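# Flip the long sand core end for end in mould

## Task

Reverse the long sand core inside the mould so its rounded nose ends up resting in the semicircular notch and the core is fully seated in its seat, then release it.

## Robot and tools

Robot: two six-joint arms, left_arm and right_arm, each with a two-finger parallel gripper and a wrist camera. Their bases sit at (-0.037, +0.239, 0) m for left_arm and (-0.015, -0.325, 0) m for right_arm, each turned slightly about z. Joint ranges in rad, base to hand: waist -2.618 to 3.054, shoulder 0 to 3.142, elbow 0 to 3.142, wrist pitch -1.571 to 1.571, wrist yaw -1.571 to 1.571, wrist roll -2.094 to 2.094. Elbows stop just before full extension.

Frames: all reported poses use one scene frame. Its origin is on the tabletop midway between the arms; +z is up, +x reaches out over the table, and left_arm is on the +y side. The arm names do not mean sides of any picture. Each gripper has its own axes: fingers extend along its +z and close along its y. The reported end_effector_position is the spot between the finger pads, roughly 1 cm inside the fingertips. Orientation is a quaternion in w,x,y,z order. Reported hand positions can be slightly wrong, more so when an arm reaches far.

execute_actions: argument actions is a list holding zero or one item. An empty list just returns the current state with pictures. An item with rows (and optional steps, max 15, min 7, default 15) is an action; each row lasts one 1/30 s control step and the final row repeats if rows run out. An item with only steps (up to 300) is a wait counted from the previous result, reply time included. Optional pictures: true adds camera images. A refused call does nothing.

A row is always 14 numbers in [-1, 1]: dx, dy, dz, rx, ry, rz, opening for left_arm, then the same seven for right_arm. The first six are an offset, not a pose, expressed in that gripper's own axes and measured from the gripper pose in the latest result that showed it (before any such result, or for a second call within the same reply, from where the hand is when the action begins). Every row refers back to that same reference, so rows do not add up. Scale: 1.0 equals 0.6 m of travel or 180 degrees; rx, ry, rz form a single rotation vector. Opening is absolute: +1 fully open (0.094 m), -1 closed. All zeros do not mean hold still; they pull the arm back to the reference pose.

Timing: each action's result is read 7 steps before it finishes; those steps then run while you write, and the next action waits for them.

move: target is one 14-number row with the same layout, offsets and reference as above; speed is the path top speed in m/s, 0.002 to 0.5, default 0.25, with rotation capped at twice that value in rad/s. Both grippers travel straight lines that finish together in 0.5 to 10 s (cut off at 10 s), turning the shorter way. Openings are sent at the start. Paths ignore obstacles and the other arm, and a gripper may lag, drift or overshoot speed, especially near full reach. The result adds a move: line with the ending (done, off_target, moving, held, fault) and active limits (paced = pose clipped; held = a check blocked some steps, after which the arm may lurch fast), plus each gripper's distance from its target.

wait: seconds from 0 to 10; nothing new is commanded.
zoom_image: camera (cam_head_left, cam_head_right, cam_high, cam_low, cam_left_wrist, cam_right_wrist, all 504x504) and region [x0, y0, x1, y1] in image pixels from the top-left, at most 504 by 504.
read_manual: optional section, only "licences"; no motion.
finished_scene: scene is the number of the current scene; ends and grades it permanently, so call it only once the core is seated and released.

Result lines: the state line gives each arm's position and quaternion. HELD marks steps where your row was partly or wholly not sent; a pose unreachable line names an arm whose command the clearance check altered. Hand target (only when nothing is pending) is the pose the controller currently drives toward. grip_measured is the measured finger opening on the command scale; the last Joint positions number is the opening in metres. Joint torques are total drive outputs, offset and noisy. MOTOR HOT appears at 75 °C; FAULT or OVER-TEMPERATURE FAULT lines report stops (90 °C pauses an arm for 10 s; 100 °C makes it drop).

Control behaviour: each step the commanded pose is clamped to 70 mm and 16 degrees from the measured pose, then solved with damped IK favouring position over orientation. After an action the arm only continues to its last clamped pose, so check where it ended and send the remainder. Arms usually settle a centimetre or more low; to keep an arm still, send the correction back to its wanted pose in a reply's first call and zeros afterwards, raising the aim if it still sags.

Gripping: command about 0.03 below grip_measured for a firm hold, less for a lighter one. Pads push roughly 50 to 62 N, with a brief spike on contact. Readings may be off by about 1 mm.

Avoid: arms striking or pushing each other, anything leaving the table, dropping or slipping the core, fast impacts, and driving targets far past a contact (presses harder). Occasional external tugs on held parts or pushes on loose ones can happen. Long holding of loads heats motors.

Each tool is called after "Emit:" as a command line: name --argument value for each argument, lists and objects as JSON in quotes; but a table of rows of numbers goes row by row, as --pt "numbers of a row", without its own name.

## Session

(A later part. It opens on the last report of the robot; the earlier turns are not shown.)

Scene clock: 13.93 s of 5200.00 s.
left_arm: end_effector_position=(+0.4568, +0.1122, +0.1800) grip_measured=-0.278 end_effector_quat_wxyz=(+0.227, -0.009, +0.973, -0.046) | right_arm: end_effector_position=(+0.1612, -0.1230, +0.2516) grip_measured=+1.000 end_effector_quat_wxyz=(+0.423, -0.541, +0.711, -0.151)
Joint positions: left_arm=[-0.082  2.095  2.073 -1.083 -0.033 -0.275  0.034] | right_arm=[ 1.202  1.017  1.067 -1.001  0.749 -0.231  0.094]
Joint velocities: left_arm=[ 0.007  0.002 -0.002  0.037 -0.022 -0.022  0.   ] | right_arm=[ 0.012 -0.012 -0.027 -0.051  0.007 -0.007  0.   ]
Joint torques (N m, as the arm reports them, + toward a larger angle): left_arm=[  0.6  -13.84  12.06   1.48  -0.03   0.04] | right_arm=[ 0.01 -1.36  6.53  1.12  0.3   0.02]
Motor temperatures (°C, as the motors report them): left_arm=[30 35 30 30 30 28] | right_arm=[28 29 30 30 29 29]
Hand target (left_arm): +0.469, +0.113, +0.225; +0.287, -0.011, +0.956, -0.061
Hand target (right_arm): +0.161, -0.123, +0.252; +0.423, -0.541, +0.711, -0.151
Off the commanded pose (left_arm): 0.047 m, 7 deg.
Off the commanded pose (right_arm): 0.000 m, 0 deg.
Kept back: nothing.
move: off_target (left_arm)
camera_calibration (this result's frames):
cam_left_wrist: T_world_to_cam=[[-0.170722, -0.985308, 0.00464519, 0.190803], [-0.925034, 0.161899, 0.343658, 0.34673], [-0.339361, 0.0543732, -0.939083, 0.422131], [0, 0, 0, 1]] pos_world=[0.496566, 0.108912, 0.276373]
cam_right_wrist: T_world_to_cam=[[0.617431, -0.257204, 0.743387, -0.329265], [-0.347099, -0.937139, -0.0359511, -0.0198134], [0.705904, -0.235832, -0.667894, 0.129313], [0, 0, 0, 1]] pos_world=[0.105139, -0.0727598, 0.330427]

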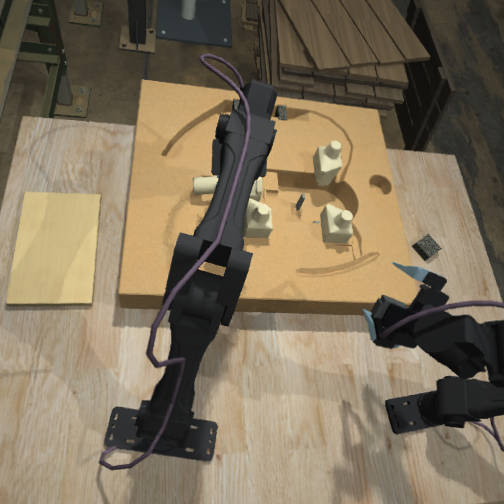

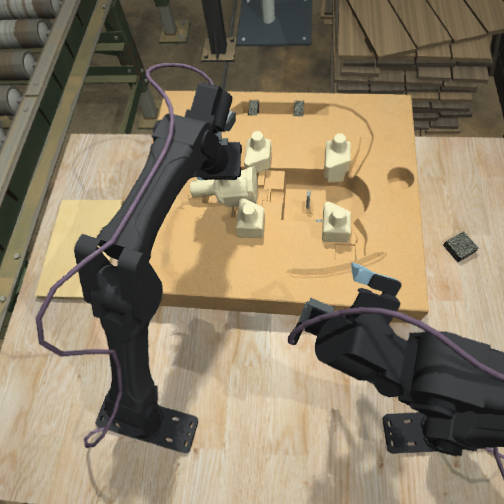

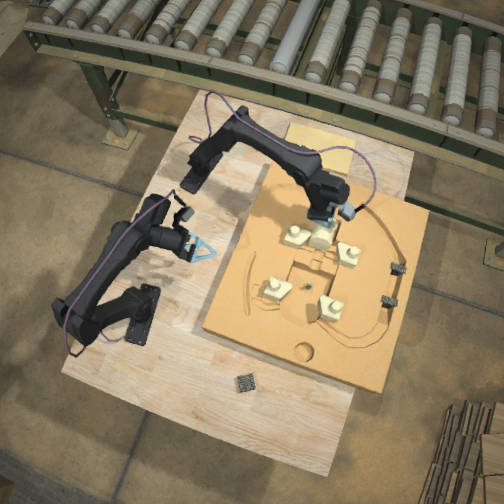

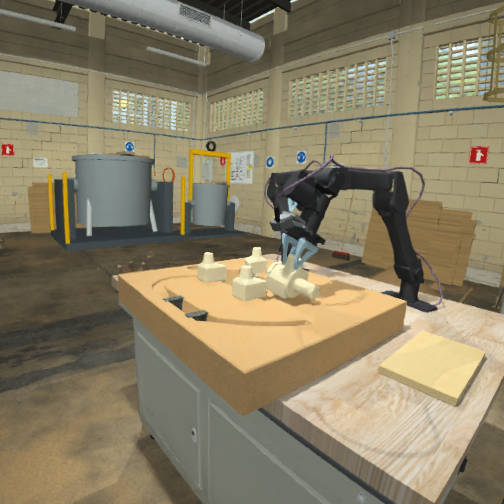

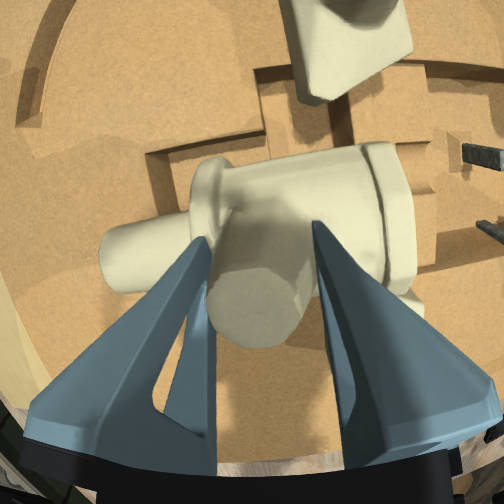

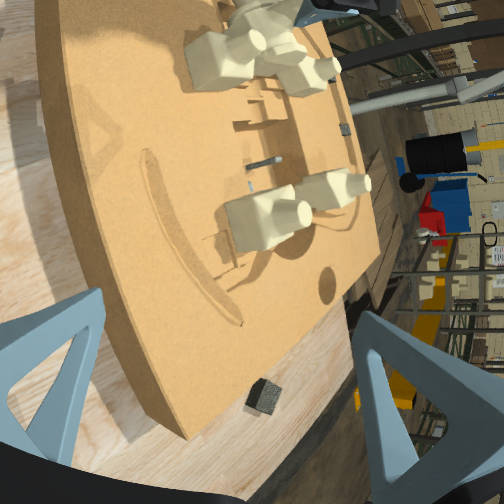

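Emit:
execute_actions --actions '[{"rows":[[-0.056,-0.006,-0.059,0,-0.044,0,-0.33,0,0,0,0,0,0,1],[-0.061,-0.005,-0.060,0,-0.048,0,-0.33,0,0,0,0,0,0,1],[-0.066,-0.004,-0.061,0,-0.052,0,-0.33,0,0,0,0,0,0,1],[-0.070,-0.003,-0.063,0,-0.056,0,-0.33,0,0,0,0,0,0,1],[-0.074,-0.002,-0.065,0,-0.060,0,-0.33,0,0,0,0,0,0,1],[-0.078,0,-0.068,0,-0.064,0,-0.33,0,0,0,0,0,0,1],[-0.082,0.002,-0.071,0,-0.067,0,-0.33,0,0,0,0,0,0,1],[-0.085,0.004,-0.074,0,-0.07,0,-0.33,0,0,0,0,0,0,1],[-0.088,0.006,-0.077,0,-0.07,0,-0.33,0,0,0,0,0,0,1],[-0.091,0.008,-0.081,0,-0.07,0,-0.33,0,0,0,0,0,0,1],[-0.094,0.011,-0.085,0,-0.07,0,-0.33,0,0,0,0,0,0,1]]}]'

Emit:
wait --seconds 0.3

Emit:
zoom_image --camera "cam_low" --region '[230, 210, 350, 320]'

Scene clock: 14.87 s of 5200.00 s.
left_arm: end_effector_position=(+0.4588, +0.1163, +0.1817) grip_measured=-0.278 end_effector_quat_wxyz=(+0.234, -0.009, +0.972, -0.034) | right_arm: end_effector_position=(+0.1612, -0.1230, +0.2516) grip_measured=+1.000 end_effector_quat_wxyz=(+0.423, -0.541, +0.711, -0.151)
Joint positions: left_arm=[-0.083  2.093  2.073 -1.078 -0.059 -0.27   0.034] | right_arm=[ 1.202  1.017  1.067 -1.001  0.749 -0.231  0.094]
Joint velocities: left_arm=[-0.012 -0.027 -0.007  0.022 -0.037  0.095  0.   ] | right_arm=[-0.007 -0.012  0.007 -0.022 -0.007 -0.037  0.   ]
Joint torques (N m, as the arm reports them, + toward a larger angle): left_arm=[  0.73 -16.44   8.88   2.02  -0.21   0.01] | right_arm=[ 0.   -1.35  6.54  1.12  0.31  0.02]
Motor temperatures (°C, as the motors report them): left_arm=[30 36 30 30 30 28] | right_arm=[28 29 30 30 29 29]
Steps of this call (steps 1 to 20: nothing new was sent; steps 21 to 28: the first 8 steps of this action). Readings (end_effector_position):
21: left_arm (+0.4569, +0.1125, +0.1800) | right_arm (+0.1612, -0.1230, +0.2516)
22: left_arm (+0.4570, +0.1130, +0.1800) | right_arm (+0.1612, -0.1230, +0.2516)
24: left_arm (+0.4573, +0.1144, +0.1801) | right_arm (+0.1612, -0.1230, +0.2516)
28: the state above

Scene clock: 15.40 s of 5200.00 s.
left_arm: end_effector_position=(+0.4613, +0.1246, +0.1871) grip_measured=-0.278 end_effector_quat_wxyz=(+0.242, -0.008, +0.970, -0.030) | right_arm: end_effector_position=(+0.1612, -0.1230, +0.2516) grip_measured=+1.000 end_effector_quat_wxyz=(+0.423, -0.541, +0.711, -0.151)
Joint positions: left_arm=[-0.067  2.083  2.073 -1.073 -0.064 -0.251  0.034] | right_arm=[ 1.202  1.017  1.067 -1.001  0.749 -0.231  0.094]
Joint velocities: left_arm=[-0.007 -0.002  0.007  0.051 -0.007  0.022  0.001] | right_arm=[ 0.002  0.007 -0.012 -0.007  0.022 -0.007  0.   ]
Joint torques (N m, as the arm reports them, + toward a larger angle): left_arm=[  0.32 -15.23  12.71   1.86  -0.2    0.04] | right_arm=[ 0.01 -1.34  6.53  1.12  0.31  0.02]
Motor temperatures (°C, as the motors report them): left_arm=[30 36 30 30 30 28] | right_arm=[28 29 30 30 29 29]
Hand target (left_arm): +0.478, +0.125, +0.251; +0.332, -0.013, +0.942, -0.046
Hand target (right_arm): +0.161, -0.123, +0.252; +0.423, -0.541, +0.711, -0.151
Off the commanded pose (left_arm): 0.067 m, 11 deg.
Off the commanded pose (right_arm): 0.000 m, 0 deg.
Kept back: nothing.
Steps of this call (steps 1 to 7: the last 7 steps of your previous action; steps 8 to 16: nothing new was sent). Readings (end_effector_position):
1: left_arm (+0.4594, +0.1168, +0.1827) | right_arm (+0.1612, -0.1230, +0.2516)
2: left_arm (+0.4598, +0.1171, +0.1839) | right_arm (+0.1612, -0.1230, +0.2516)
4: left_arm (+0.4600, +0.1187, +0.1860) | right_arm (+0.1612, -0.1230, +0.2516)
8: left_arm (+0.4609, +0.1232, +0.1871) | right_arm (+0.1612, -0.1230, +0.2516)
16: the state above
camera_calibration (this result's frames):
cam_left_wrist: T_world_to_cam=[[-0.163168, -0.986062, -0.0325139, 0.207349], [-0.93606, 0.144313, 0.320883, 0.357929], [-0.311718, 0.0827927, -0.946561, 0.414812], [0, 0, 0, 1]] pos_world=[0.49818, 0.118462, 0.284533]
cam_right_wrist: T_world_to_cam=[[0.617431, -0.257204, 0.743387, -0.329265], [-0.347099, -0.937139, -0.0359511, -0.0198134], [0.705904, -0.235832, -0.667894, 0.129313], [0, 0, 0, 1]] pos_world=[0.105139, -0.0727598, 0.330427]

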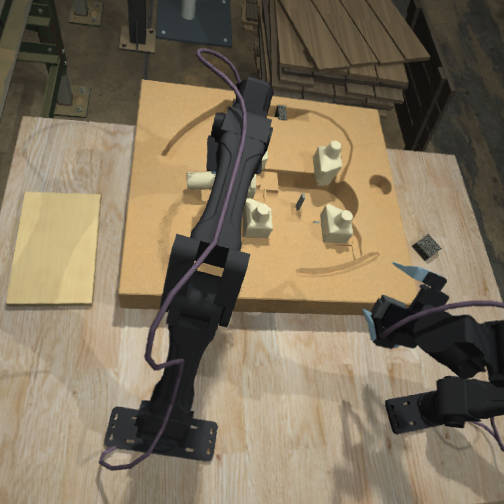

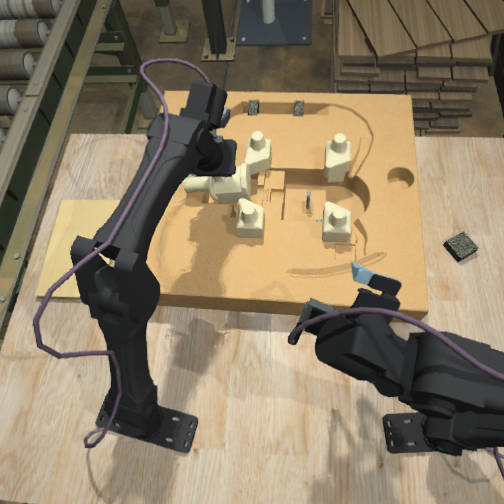

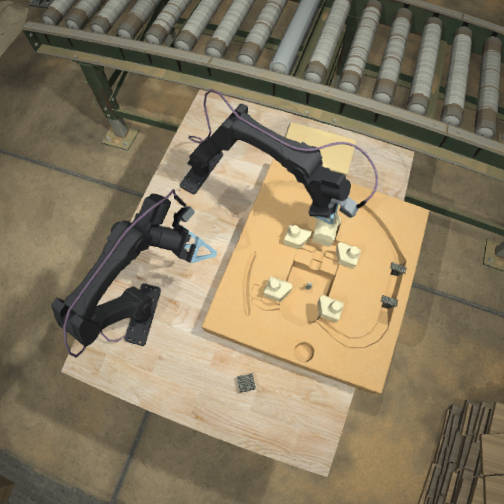

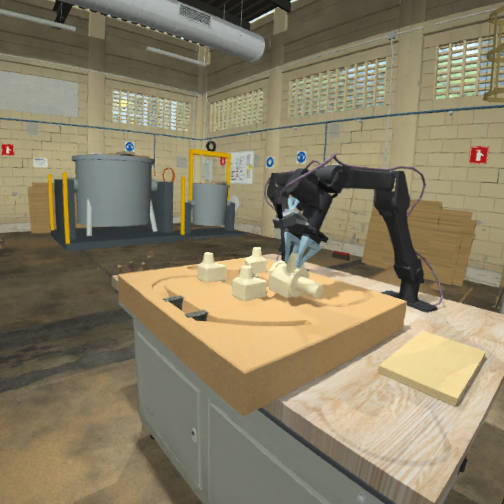

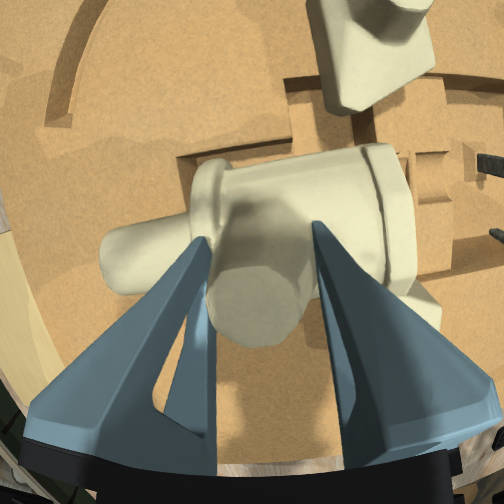

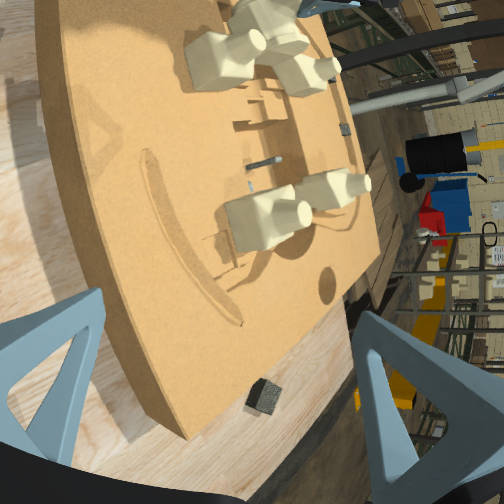

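Region (230, 210, 350, 320) of cam_low's 504x504 image, scaled by 4.200, with more detail than that image has; it fills the top 462 rows of this view, and the rest is white.

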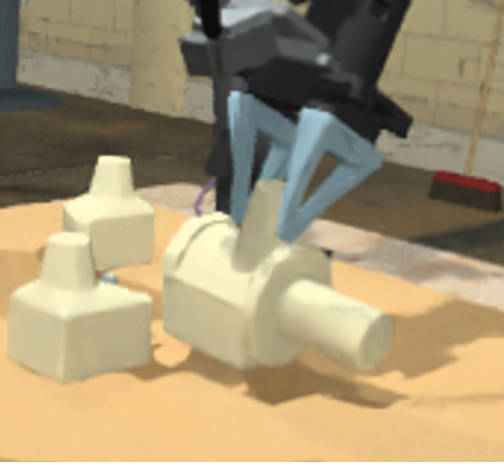

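Emit:
execute_actions --actions '[{"rows":[[-0.082,-0.007,-0.078,0.005,-0.068,0,-0.33,0,0,0,0,0,0,1],[-0.086,-0.007,-0.077,0.005,-0.075,0,-0.33,0,0,0,0,0,0,1],[-0.088,-0.007,-0.077,0.005,-0.079,0,-0.33,0,0,0,0,0,0,1],[-0.09,-0.007,-0.077,0.005,-0.083,0,-0.33,0,0,0,0,0,0,1],[-0.092,-0.007,-0.078,0.005,-0.086,0,-0.33,0,0,0,0,0,0,1],[-0.094,-0.005,-0.08,0.005,-0.088,0,-0.33,0,0,0,0,0,0,1],[-0.096,0,-0.082,0.005,-0.09,0,-0.33,0,0,0,0,0,0,1],[-0.098,0.005,-0.084,0.005,-0.09,0,-0.33,0,0,0,0,0,0,1],[-0.098,0.01,-0.086,0.005,-0.09,0,-0.33,0,0,0,0,0,0,1],[-0.098,0.015,-0.088,0.005,-0.09,0,-0.33,0,0,0,0,0,0,1],[-0.098,0.02,-0.09,0.005,-0.09,0,-0.33,0,0,0,0,0,0,1],[-0.098,0.025,-0.092,0.005,-0.09,0,-0.33,0,0,0,0,0,0,1]]}]'

Emit:
wait --seconds 0.2

Emit:
zoom_image --camera "cam_low" --region '[230, 210, 350, 320]'

Scene clock: 16.57 s of 5200.00 s.
left_arm: end_effector_position=(+0.4622, +0.1283, +0.1996) grip_measured=-0.278 end_effector_quat_wxyz=(+0.271, -0.005, +0.962, -0.025) | right_arm: end_effector_position=(+0.1612, -0.1230, +0.2516) grip_measured=+1.000 end_effector_quat_wxyz=(+0.423, -0.541, +0.711, -0.151)
Joint positions: left_arm=[-0.068  2.028  2.012 -1.008 -0.086 -0.238  0.034] | right_arm=[ 1.202  1.017  1.067 -1.001  0.749 -0.231  0.094]
Joint velocities: left_arm=[-0.007 -0.188 -0.115  0.198 -0.051  0.139 -0.002] | right_arm=[ 0.007 -0.012  0.017 -0.022 -0.066  0.037  0.   ]
Joint torques (N m, as the arm reports them, + toward a larger angle): left_arm=[  0.86 -15.01   9.12   2.2   -0.25   0.02] | right_arm=[ 0.01 -1.35  6.54  1.12  0.31  0.02]
Motor temperatures (°C, as the motors report them): left_arm=[30 37 31 31 30 28] | right_arm=[28 28 30 30 29 29]
Steps of this call (steps 1 to 27: nothing new was sent; steps 28 to 35: the first 8 steps of this action). Readings (end_effector_position):
28: left_arm (+0.4615, +0.1248, +0.1880) | right_arm (+0.1612, -0.1230, +0.2516)
29: left_arm (+0.4616, +0.1252, +0.1887) | right_arm (+0.1612, -0.1230, +0.2516)
31: left_arm (+0.4619, +0.1264, +0.1915) | right_arm (+0.1612, -0.1230, +0.2516)
35: the state above

Scene clock: 17.00 s of 5200.00 s.
left_arm: end_effector_position=(+0.4683, +0.1462, +0.2101) grip_measured=-0.278 end_effector_quat_wxyz=(+0.292, -0.007, +0.956, -0.020) | right_arm: end_effector_position=(+0.1612, -0.1230, +0.2516) grip_measured=+1.000 end_effector_quat_wxyz=(+0.423, -0.541, +0.711, -0.151)
Joint positions: left_arm=[-0.031  2.002  1.992 -0.972 -0.086 -0.202  0.034] | right_arm=[ 1.202  1.017  1.067 -1.001  0.749 -0.231  0.094]
Joint velocities: left_arm=[-0.012  0.002  0.002 -0.007 -0.022  0.022  0.   ] | right_arm=[-0.022 -0.012  0.012  0.007 -0.022 -0.022  0.   ]
Joint torques (N m, as the arm reports them, + toward a larger angle): left_arm=[ -0.09 -14.75   9.21   2.25  -0.06   0.06] | right_arm=[ 0.01 -1.36  6.54  1.12  0.31  0.02]
Motor temperatures (°C, as the motors report them): left_arm=[30 37 31 31 30 28] | right_arm=[28 28 30 30 29 29]
Hand target (left_arm): +0.482, +0.144, +0.264; +0.375, -0.008, +0.926, -0.036
Hand target (right_arm): +0.161, -0.123, +0.252; +0.423, -0.541, +0.711, -0.151
Off the commanded pose (left_arm): 0.056 m, 10 deg.
Off the commanded pose (right_arm): 0.000 m, 0 deg.
Kept back: nothing.
Steps of this call (steps 1 to 7: the last 7 steps of your previous action; steps 8 to 13: nothing new was sent). Readings (end_effector_position):
1: left_arm (+0.4626, +0.1287, +0.2017) | right_arm (+0.1612, -0.1230, +0.2516)
2: left_arm (+0.4631, +0.1293, +0.2036) | right_arm (+0.1612, -0.1230, +0.2516)
4: left_arm (+0.4644, +0.1325, +0.2071) | right_arm (+0.1612, -0.1230, +0.2516)
8: left_arm (+0.4673, +0.1426, +0.2107) | right_arm (+0.1612, -0.1230, +0.2516)
13: the state above
camera_calibration (this result's frames):
cam_left_wrist: T_world_to_cam=[[-0.15135, -0.986107, -0.0684537, 0.232552], [-0.96563, 0.132692, 0.223501, 0.390056], [-0.211312, 0.0999277, -0.972297, 0.392811], [0, 0, 0, 1]] pos_world=[0.494852, 0.138311, 0.31067]
cam_right_wrist: T_world_to_cam=[[0.617431, -0.257204, 0.743387, -0.329265], [-0.347099, -0.937139, -0.0359511, -0.0198134], [0.705904, -0.235832, -0.667894, 0.129313], [0, 0, 0, 1]] pos_world=[0.105139, -0.0727598, 0.330427]

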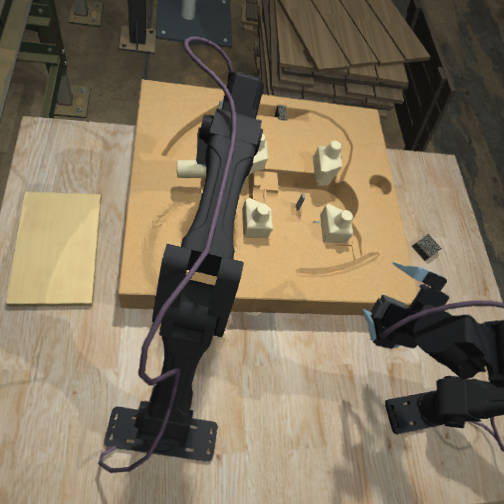

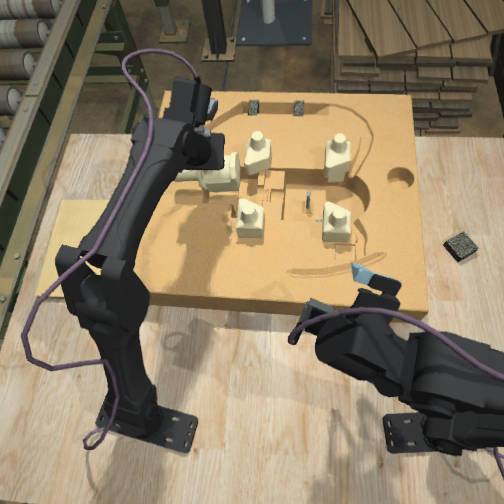

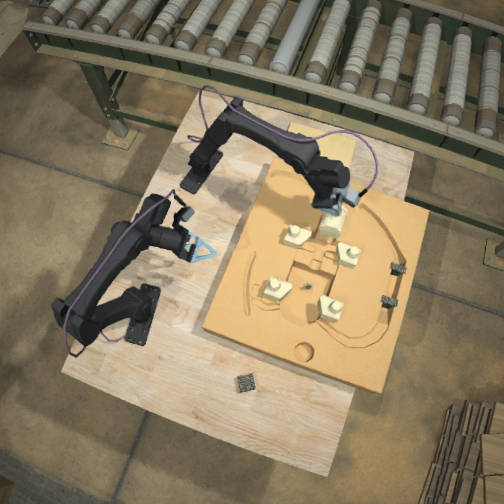

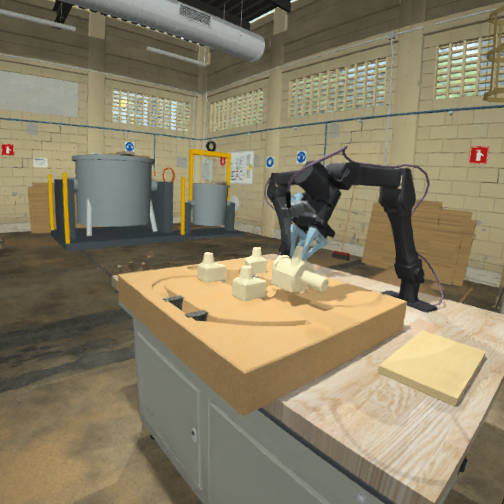

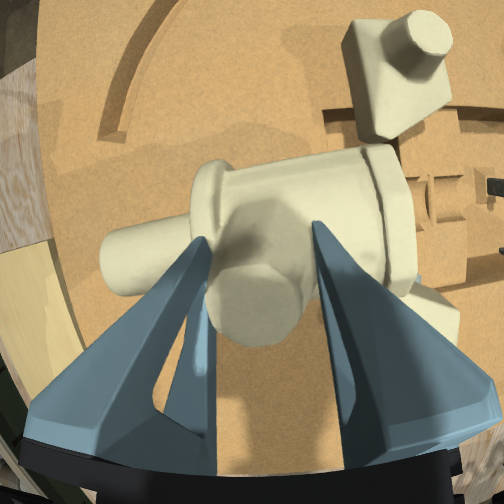

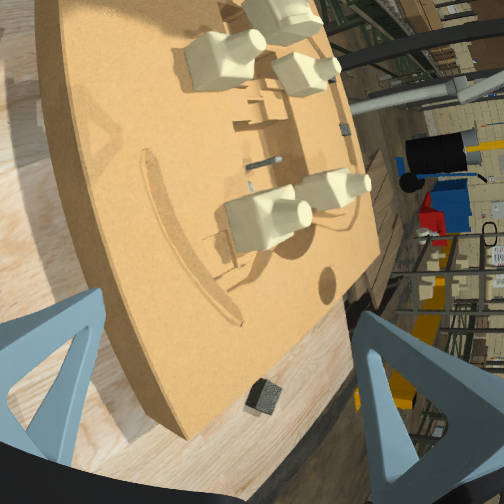

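Region (230, 210, 350, 320) of cam_low's 504x504 image, scaled by 4.200, with more detail than that image has; it fills the top 462 rows of this view, and the rest is white.

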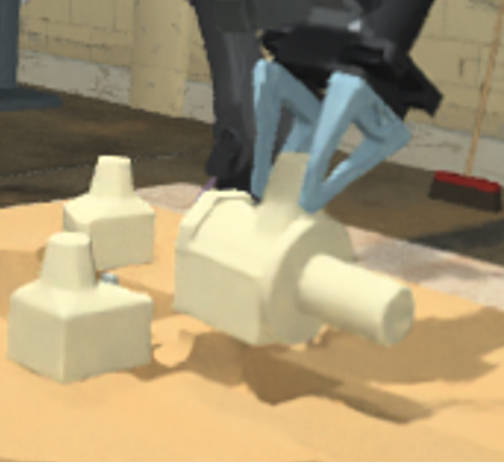

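Emit:
execute_actions --actions '[{"rows":[[-0.07,0.002,-0.064,0,-0.055,0,-0.33,0,0,0,0,0,0,1],[-0.07,0.01,-0.066,0,-0.054,0,-0.33,0,0,0,0,0,0,1],[-0.068,0.018,-0.068,0,-0.053,0,-0.33,0,0,0,0,0,0,1],[-0.066,0.026,-0.07,0,-0.052,0,-0.33,0,0,0,0,0,0,1],[-0.063,0.034,-0.073,0,-0.051,0,-0.33,0,0,0,0,0,0,1],[-0.059,0.042,-0.076,0,-0.05,0,-0.33,0,0,0,0,0,0,1],[-0.054,0.05,-0.08,0,-0.049,0,-0.33,0,0,0,0,0,0,1],[-0.048,0.058,-0.084,0,-0.048,0,-0.33,0,0,0,0,0,0,1],[-0.042,0.065,-0.088,0,-0.047,0,-0.33,0,0,0,0,0,0,1],[-0.035,0.072,-0.093,0,-0.046,0,-0.33,0,0,0,0,0,0,1],[-0.028,0.078,-0.098,0,-0.045,0,-0.33,0,0,0,0,0,0,1],[-0.02,0.084,-0.103,0,-0.044,0,-0.33,0,0,0,0,0,0,1],[-0.012,0.089,-0.108,0,-0.043,0,-0.33,0,0,0,0,0,0,1],[-0.005,0.093,-0.113,0,-0.042,0,-0.33,0,0,0,0,0,0,1],[0.002,0.097,-0.117,0,-0.04,0,-0.33,0,0,0,0,0,0,1]]}]'

Emit:
execute_actions --actions '[{"rows":[[-0.035,0.01,-0.075,0,-0.045,0,-0.33,0,0,0,0,0,0,1],[-0.027,0.012,-0.081,0,-0.045,0,-0.33,0,0,0,0,0,0,1],[-0.019,0.014,-0.087,0,-0.045,0,-0.33,0,0,0,0,0,0,1],[-0.011,0.016,-0.093,0,-0.045,0,-0.33,0,0,0,0,0,0,1],[-0.003,0.018,-0.099,0,-0.045,0,-0.33,0,0,0,0,0,0,1],[0.005,0.02,-0.105,0,-0.045,0,-0.33,0,0,0,0,0,0,1],[0.013,0.02,-0.111,0,-0.045,0,-0.33,0,0,0,0,0,0,1],[0.021,0.02,-0.117,0,-0.043,0,-0.33,0,0,0,0,0,0,1],[0.029,0.02,-0.123,0,-0.043,0,-0.33,0,0,0,0,0,0,1],[0.037,0.02,-0.129,0,-0.043,0,-0.33,0,0,0,0,0,0,1],[0.045,0.02,-0.135,0,-0.04,0,-0.33,0,0,0,0,0,0,1],[0.053,0.02,-0.141,0,-0.04,0,-0.33,0,0,0,0,0,0,1],[0.06,0.02,-0.146,0,-0.04,0,-0.33,0,0,0,0,0,0,1],[0.066,0.02,-0.15,0,-0.04,0,-0.33,0,0,0,0,0,0,1],[0.07,0.02,-0.153,0,-0.04,0,-0.33,0,0,0,0,0,0,1]]}]'

Emit:
wait --seconds 0.3

Emit:
zoom_image --camera "cam_head_right" --region '[180, 130, 320, 250]'

Emit:
zoom_image --camera "cam_high" --region '[270, 190, 380, 290]'

Scene clock: 19.53 s of 5200.00 s.
left_arm: end_effector_position=(+0.4587, +0.1644, +0.2115) grip_measured=-0.278 end_effector_quat_wxyz=(+0.288, -0.004, +0.958, -0.013) | right_arm: end_effector_position=(+0.1612, -0.1230, +0.2516) grip_measured=+1.000 end_effector_quat_wxyz=(+0.423, -0.541, +0.711, -0.151)
Joint positions: left_arm=[ 0.004  1.957  1.94  -0.974 -0.075 -0.164  0.034] | right_arm=[ 1.202  1.017  1.067 -1.001  0.749 -0.231  0.094]
Joint velocities: left_arm=[ 0.305 -0.418 -0.486 -0.022  0.066  0.183 -0.001] | right_arm=[-0.007 -0.002 -0.012  0.022  0.007  0.007  0.   ]
Joint torques (N m, as the arm reports them, + toward a larger angle): left_arm=[  1.67 -15.32   9.31   1.95  -0.19   0.04] | right_arm=[ 0.02 -1.35  6.54  1.12  0.31  0.02]
Motor temperatures (°C, as the motors report them): left_arm=[30 39 31 31 30 28] | right_arm=[28 28 30 31 29 29]
Steps of this call (steps 1 to 68: nothing new was sent; steps 69 to 76: the first 8 steps of this action). Readings (end_effector_position):
69: left_arm (+0.4682, +0.1463, +0.2096) | right_arm (+0.1612, -0.1230, +0.2516)
70: left_arm (+0.4680, +0.1465, +0.2097) | right_arm (+0.1612, -0.1230, +0.2516)
72: left_arm (+0.4667, +0.1488, +0.2102) | right_arm (+0.1612, -0.1230, +0.2516)
76: the state above

Scene clock: 20.03 s of 5200.00 s.
left_arm: end_effector_position=(+0.3777, +0.2175, +0.2263) grip_measured=-0.278 end_effector_quat_wxyz=(+0.273, -0.020, +0.962, +0.007) | right_arm: end_effector_position=(+0.1612, -0.1230, +0.2516) grip_measured=+1.000 end_effector_quat_wxyz=(+0.423, -0.541, +0.711, -0.151)
Joint positions: left_arm=[ 0.099  1.646  1.629 -1.005 -0.067 -0.106  0.034] | right_arm=[ 1.202  1.017  1.067 -1.001  0.749 -0.231  0.094]
Joint velocities: left_arm=[ 0.002 -0.642 -0.53  -0.125  0.081  0.051 -0.001] | right_arm=[-0.007 -0.012 -0.002  0.037 -0.022  0.037  0.   ]
Joint torques (N m, as the arm reports them, + toward a larger angle): left_arm=[ -0.12 -11.11   9.55   2.    -0.05   0.05] | right_arm=[ 0.01 -1.36  6.53  1.12  0.31  0.03]
Motor temperatures (°C, as the motors report them): left_arm=[30 39 31 32 30 28] | right_arm=[28 28 30 31 29 29]
Off your previous action's commanded pose (left_arm): 0.049 m, 9 deg at its last step (step 7 of this call).
Off your previous action's commanded pose (right_arm): 0.000 m, 0 deg at its last step (step 7 of this call).
Steps of this call (steps 1 to 7: the last 7 steps of your previous action; steps 8 to 15: the first 8 steps of this action, its rows measured from where the robot was after step 7). Readings (end_effector_position):
7: left_arm (+0.4260, +0.2073, +0.2165) | right_arm (+0.1612, -0.1230, +0.2516)
8: left_arm (+0.4202, +0.2107, +0.2177) | right_arm (+0.1612, -0.1230, +0.2516)
9: left_arm (+0.4144, +0.2135, +0.2189) | right_arm (+0.1612, -0.1230, +0.2516)
11: left_arm (+0.4026, +0.2156, +0.2214) | right_arm (+0.1612, -0.1230, +0.2516)
15: the state above

Scene clock: 20.57 s of 5200.00 s.
left_arm: end_effector_position=(+0.3264, +0.2186, +0.2387) grip_measured=-0.278 end_effector_quat_wxyz=(+0.270, -0.016, +0.963, +0.006) | right_arm: end_effector_position=(+0.1612, -0.1230, +0.2516) grip_measured=+1.000 end_effector_quat_wxyz=(+0.423, -0.541, +0.711, -0.151)
Joint positions: left_arm=[ 0.091  1.47   1.511 -1.069 -0.067 -0.106  0.034] | right_arm=[ 1.202  1.017  1.067 -1.001  0.749 -0.231  0.094]
Joint velocities: left_arm=[-0.022  0.007  0.012 -0.066  0.022  0.022  0.001] | right_arm=[-0.007  0.002 -0.002  0.051 -0.007 -0.007  0.   ]
Joint torques (N m, as the arm reports them, + toward a larger angle): left_arm=[-0.65 -8.78  8.39  2.07 -0.13 -0.07] | right_arm=[ 0.   -1.35  6.54  1.12  0.31  0.02]
Motor temperatures (°C, as the motors report them): left_arm=[30 39 31 32 30 28] | right_arm=[28 28 30 31 29 29]
Hand target (left_arm): +0.340, +0.216, +0.270; +0.336, -0.019, +0.942, +0.000
Hand target (right_arm): +0.161, -0.123, +0.252; +0.423, -0.541, +0.711, -0.151
Off the commanded pose (left_arm): 0.036 m, 8 deg.
Off the commanded pose (right_arm): 0.000 m, 0 deg.
Kept back: nothing.
Steps of this call (steps 1 to 7: the last 7 steps of your previous action; steps 8 to 16: nothing new was sent). Readings (end_effector_position):
1: left_arm (+0.3716, +0.2180, +0.2276) | right_arm (+0.1612, -0.1230, +0.2516)
2: left_arm (+0.3656, +0.2185, +0.2289) | right_arm (+0.1612, -0.1230, +0.2516)
4: left_arm (+0.3540, +0.2195, +0.2316) | right_arm (+0.1612, -0.1230, +0.2516)
8: left_arm (+0.3338, +0.2193, +0.2362) | right_arm (+0.1612, -0.1230, +0.2516)
16: the state above
camera_calibration (this result's frames):
cam_left_wrist: T_world_to_cam=[[-0.125386, -0.986535, -0.105006, 0.284746], [-0.95708, 0.0924032, 0.274699, 0.230872], [-0.261297, 0.134943, -0.955779, 0.388102], [0, 0, 0, 1]] pos_world=[0.358076, 0.207207, 0.33742]
cam_right_wrist: T_world_to_cam=[[0.617431, -0.257204, 0.743387, -0.329265], [-0.347099, -0.937139, -0.0359511, -0.0198134], [0.705904, -0.235832, -0.667894, 0.129313], [0, 0, 0, 1]] pos_world=[0.105139, -0.0727598, 0.330427]

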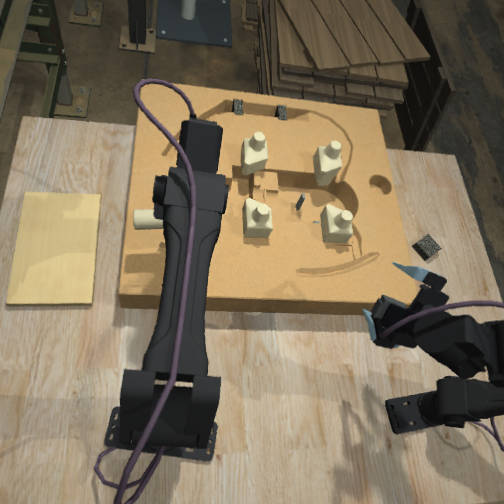

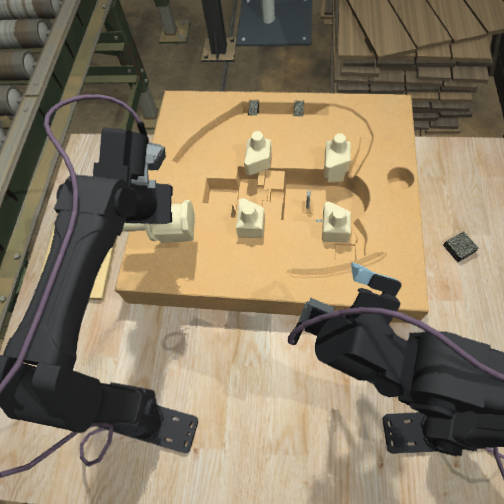

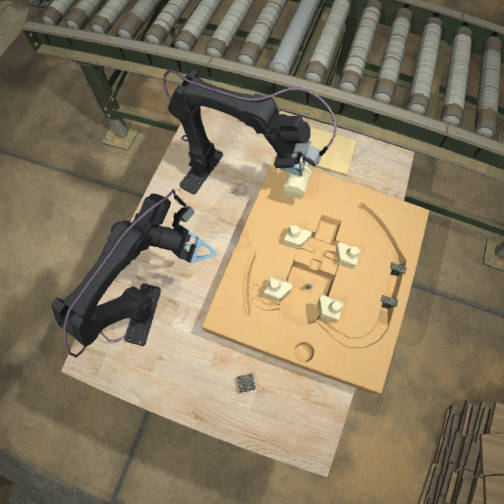

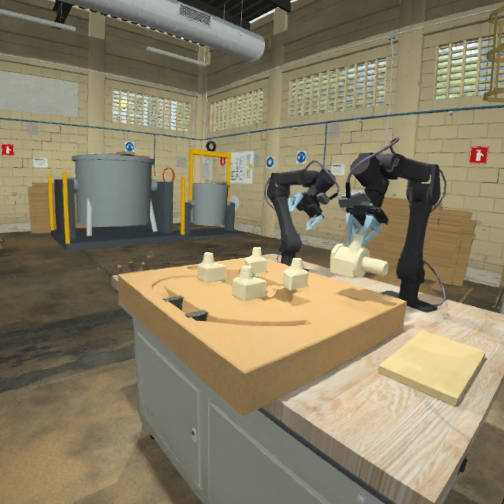

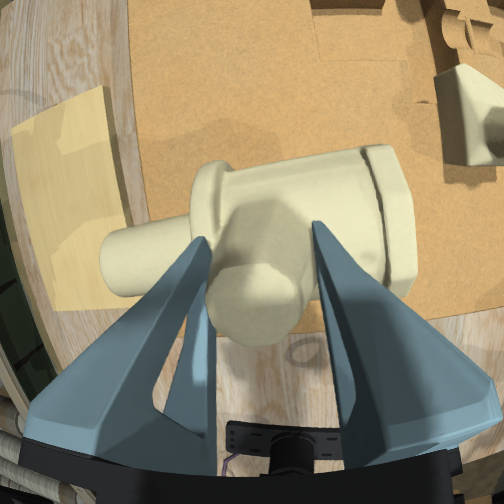

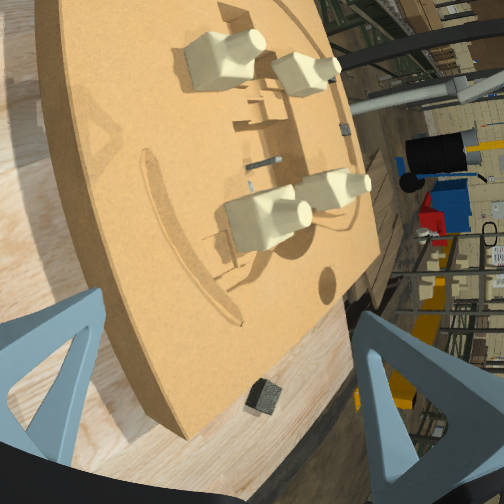

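Region (180, 130, 320, 250) of cam_head_right's 504x504 image, scaled by 3.600, with more detail than that image has; it fills the top 432 rows of this view, and the rest is white.

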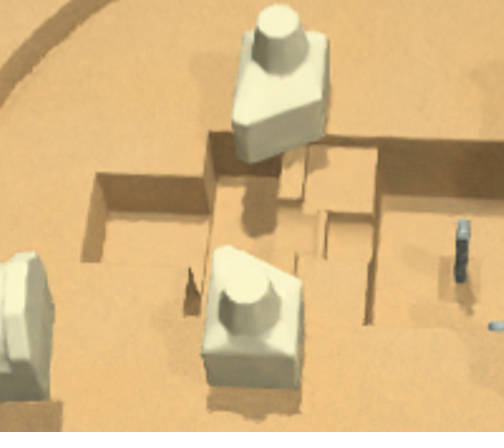

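Region (270, 190, 380, 290) of cam_high's 504x504 image, scaled by 4.582, with more detail than that image has; it fills the top 458 rows of this view, and the rest is white.

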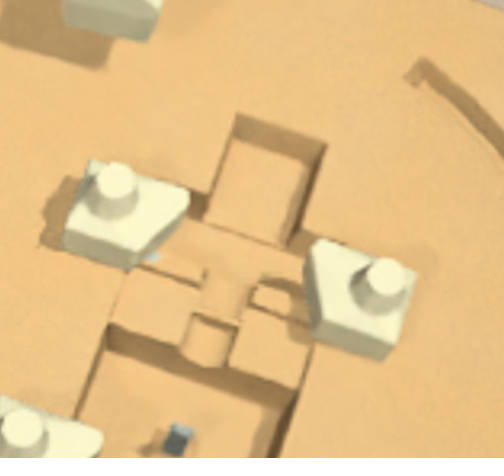

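Emit:
move --target '[0.040,-0.022,-0.003,0.2205,-0.05,0.3665,-0.33, 0,0,0,0,0,0,1]' --speed 0.3

Emit:
zoom_image --camera "cam_low" --region '[290, 200, 420, 320]'

Scene clock: 24.33 s of 5200.00 s.
left_arm: end_effector_position=(+0.2977, +0.2141, +0.2018) grip_measured=-0.278 end_effector_quat_wxyz=(+0.230, +0.586, +0.761, -0.156) | right_arm: end_effector_position=(+0.1612, -0.1230, +0.2516) grip_measured=+1.000 end_effector_quat_wxyz=(+0.423, -0.541, +0.711, -0.151)
Joint positions: left_arm=[ 0.391  1.717  1.648 -1.431  0.56   1.499  0.034] | right_arm=[ 1.202  1.017  1.067 -1.001  0.749 -0.231  0.094]
Joint velocities: left_arm=[ 0.007  0.007  0.022 -0.022  0.037  0.007 -0.   ] | right_arm=[-0.007 -0.017  0.007 -0.051  0.007  0.037  0.   ]
Joint torques (N m, as the arm reports them, + toward a larger angle): left_arm=[ 0.85 -8.72 11.21  0.42  1.33  0.01] | right_arm=[ 0.   -1.34  6.53  1.11  0.31  0.02]
Motor temperatures (°C, as the motors report them): left_arm=[30 38 31 32 30 28] | right_arm=[28 28 31 31 29 29]
Hand target (left_arm): +0.304, +0.206, +0.229; +0.280, +0.586, +0.744, -0.158
Hand target (right_arm): +0.161, -0.123, +0.252; +0.423, -0.541, +0.711, -0.151
Off the commanded pose (left_arm): 0.029 m, 6 deg.
Off the commanded pose (right_arm): 0.000 m, 0 deg.
Kept back: nothing.
move: off_target (left_arm)
camera_calibration (this result's frames):
cam_left_wrist: T_world_to_cam=[[-0.984678, -0.10854, -0.136484, 0.347094], [-0.14159, 0.954505, 0.262436, -0.210973], [0.10179, 0.27774, -0.955248, 0.207244], [0, 0, 0, 1]] pos_world=[0.290809, 0.181488, 0.30071]
cam_right_wrist: T_world_to_cam=[[0.617431, -0.257204, 0.743387, -0.329265], [-0.347099, -0.937139, -0.0359511, -0.0198134], [0.705904, -0.235832, -0.667894, 0.129313], [0, 0, 0, 1]] pos_world=[0.105139, -0.0727598, 0.330427]

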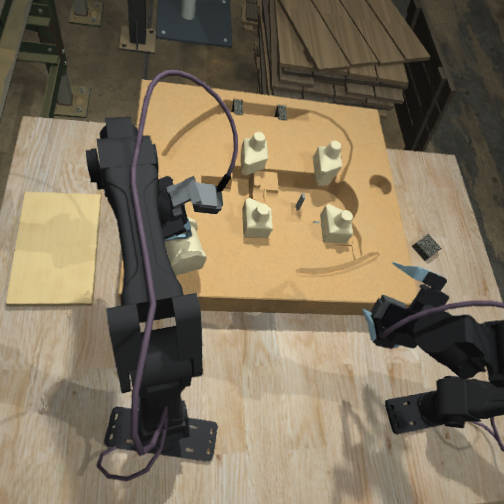

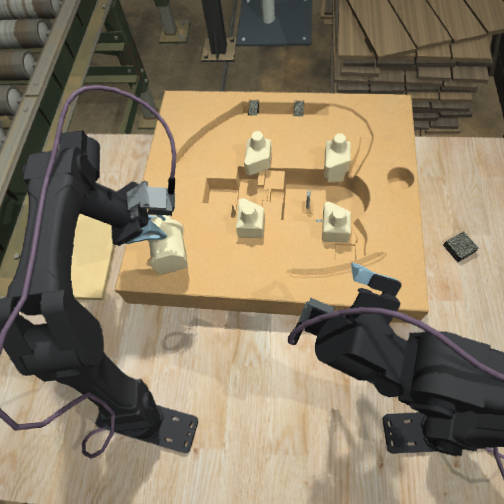

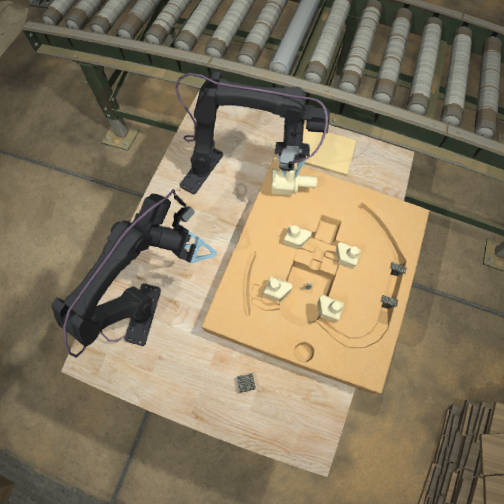

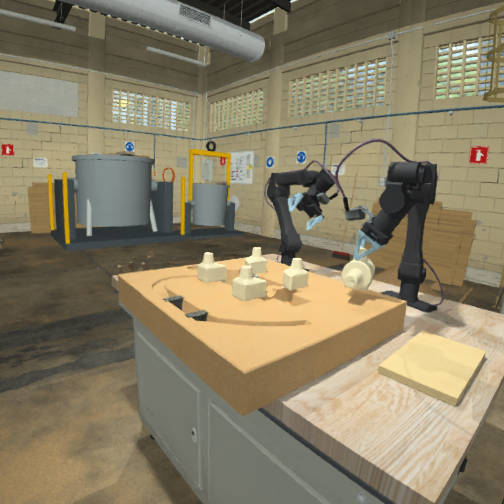

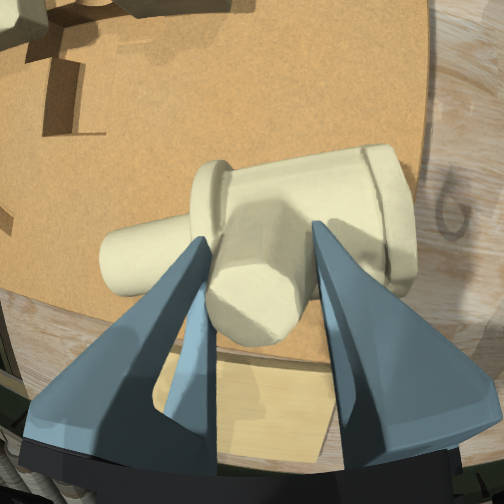

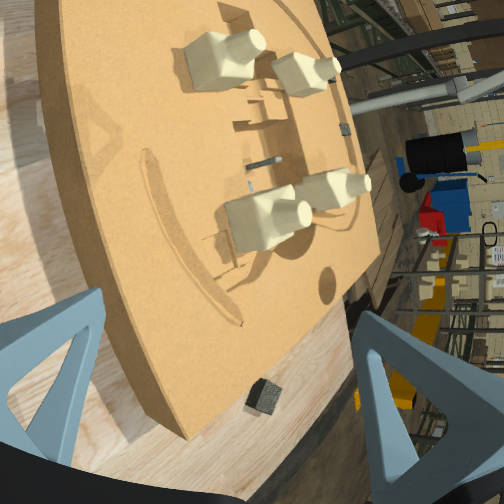

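Region (290, 200, 420, 320) of cam_low's 504x504 image, scaled by 3.877, with more detail than that image has; it fills the top 465 rows of this view, and the rest is white.

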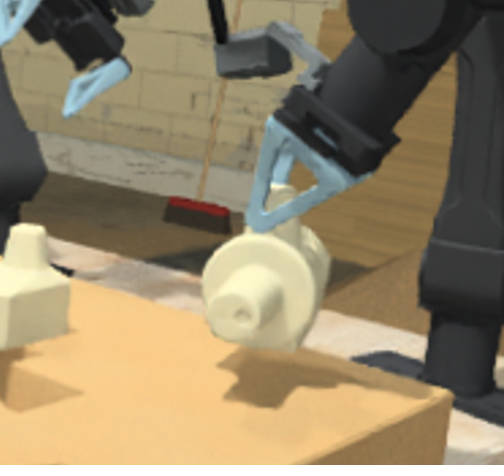

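Emit:
move --target '[0.008,0.005,0.018,0.022,-0.008,0.064,-0.33, 0,0,0,0,0,0,1]' --speed 0.15

Emit:
zoom_image --camera "cam_low" --region '[290, 200, 420, 320]'

Scene clock: 25.80 s of 5200.00 s.
left_arm: end_effector_position=(+0.2984, +0.2221, +0.1770) grip_measured=-0.279 end_effector_quat_wxyz=(+0.207, +0.667, +0.700, -0.153) | right_arm: end_effector_position=(+0.1612, -0.1230, +0.2516) grip_measured=+1.000 end_effector_quat_wxyz=(+0.423, -0.541, +0.711, -0.151)
Joint positions: left_arm=[ 0.396  1.794  1.657 -1.455  0.52   1.742  0.034] | right_arm=[ 1.202  1.017  1.067 -1.001  0.749 -0.231  0.094]
Joint velocities: left_arm=[ 0.012  0.012 -0.007 -0.022 -0.051  0.037 -0.   ] | right_arm=[ 0.002 -0.012 -0.002 -0.007 -0.007  0.007  0.   ]
Joint torques (N m, as the arm reports them, + toward a larger angle): left_arm=[ 0.05 -7.77  9.48  0.13  1.03  0.01] | right_arm=[ 0.01 -1.36  6.54  1.12  0.3   0.02]
Motor temperatures (°C, as the motors report them): left_arm=[30 38 31 32 30 28] | right_arm=[28 28 31 31 29 29]
Hand target (left_arm): +0.301, +0.214, +0.191; +0.234, +0.664, +0.691, -0.164
Hand target (right_arm): +0.161, -0.123, +0.252; +0.423, -0.541, +0.711, -0.151
Off the commanded pose (left_arm): 0.016 m, 4 deg.
Off the commanded pose (right_arm): 0.000 m, 0 deg.
Kept back: nothing.
move: off_target (left_arm)
camera_calibration (this result's frames):
cam_left_wrist: T_world_to_cam=[[-0.982395, 0.0980117, -0.159038, 0.302614], [0.0446931, 0.949904, 0.309331, -0.274842], [0.181389, 0.296777, -0.937561, 0.15016], [0, 0, 0, 1]] pos_world=[0.282333, 0.18685, 0.273929]
cam_right_wrist: T_world_to_cam=[[0.617431, -0.257204, 0.743387, -0.329265], [-0.347099, -0.937139, -0.0359511, -0.0198134], [0.705904, -0.235832, -0.667894, 0.129313], [0, 0, 0, 1]] pos_world=[0.105139, -0.0727598, 0.330427]

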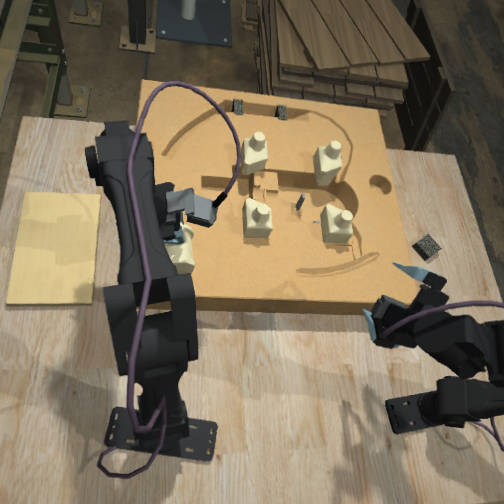

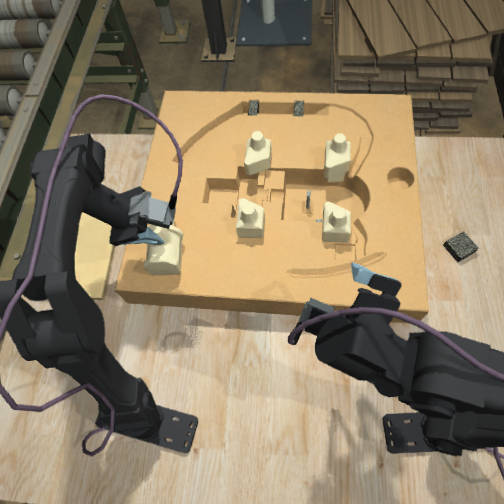

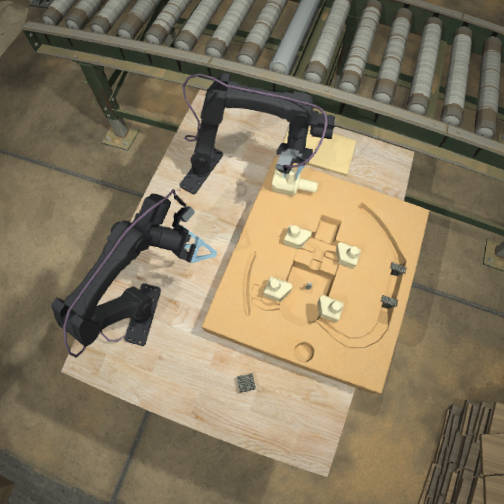

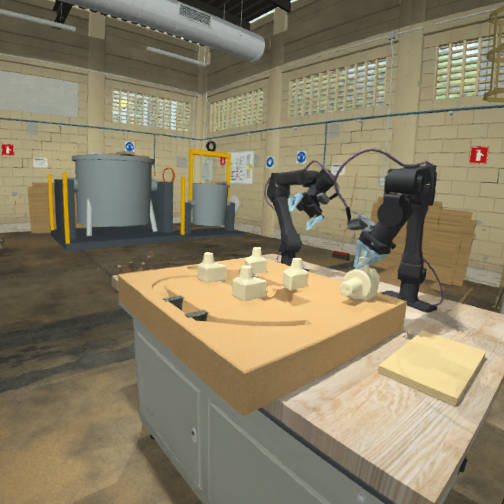

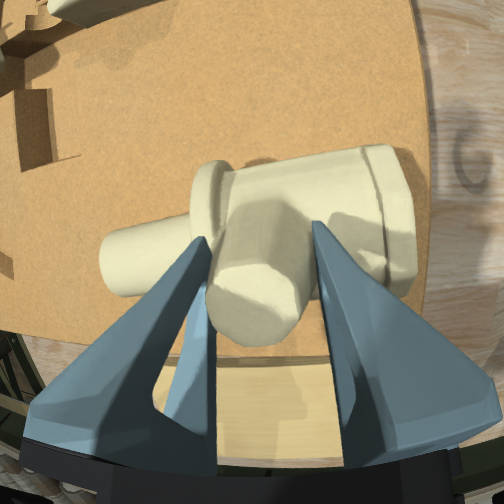

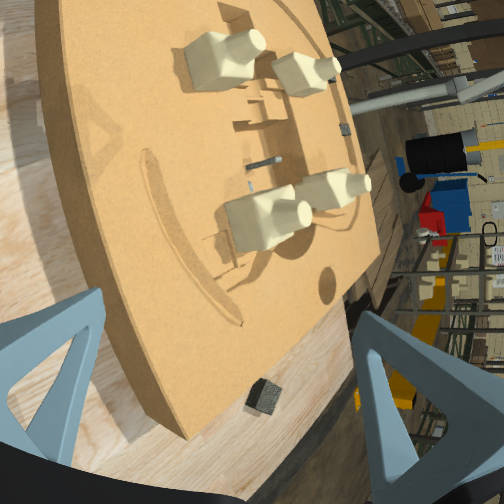

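Region (290, 200, 420, 320) of cam_low's 504x504 image, scaled by 3.877, with more detail than that image has; it fills the top 465 rows of this view, and the rest is white.

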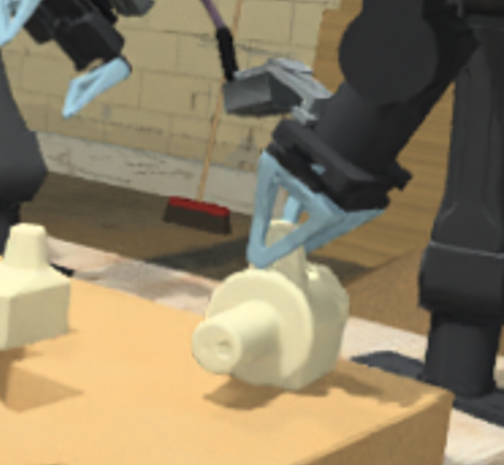

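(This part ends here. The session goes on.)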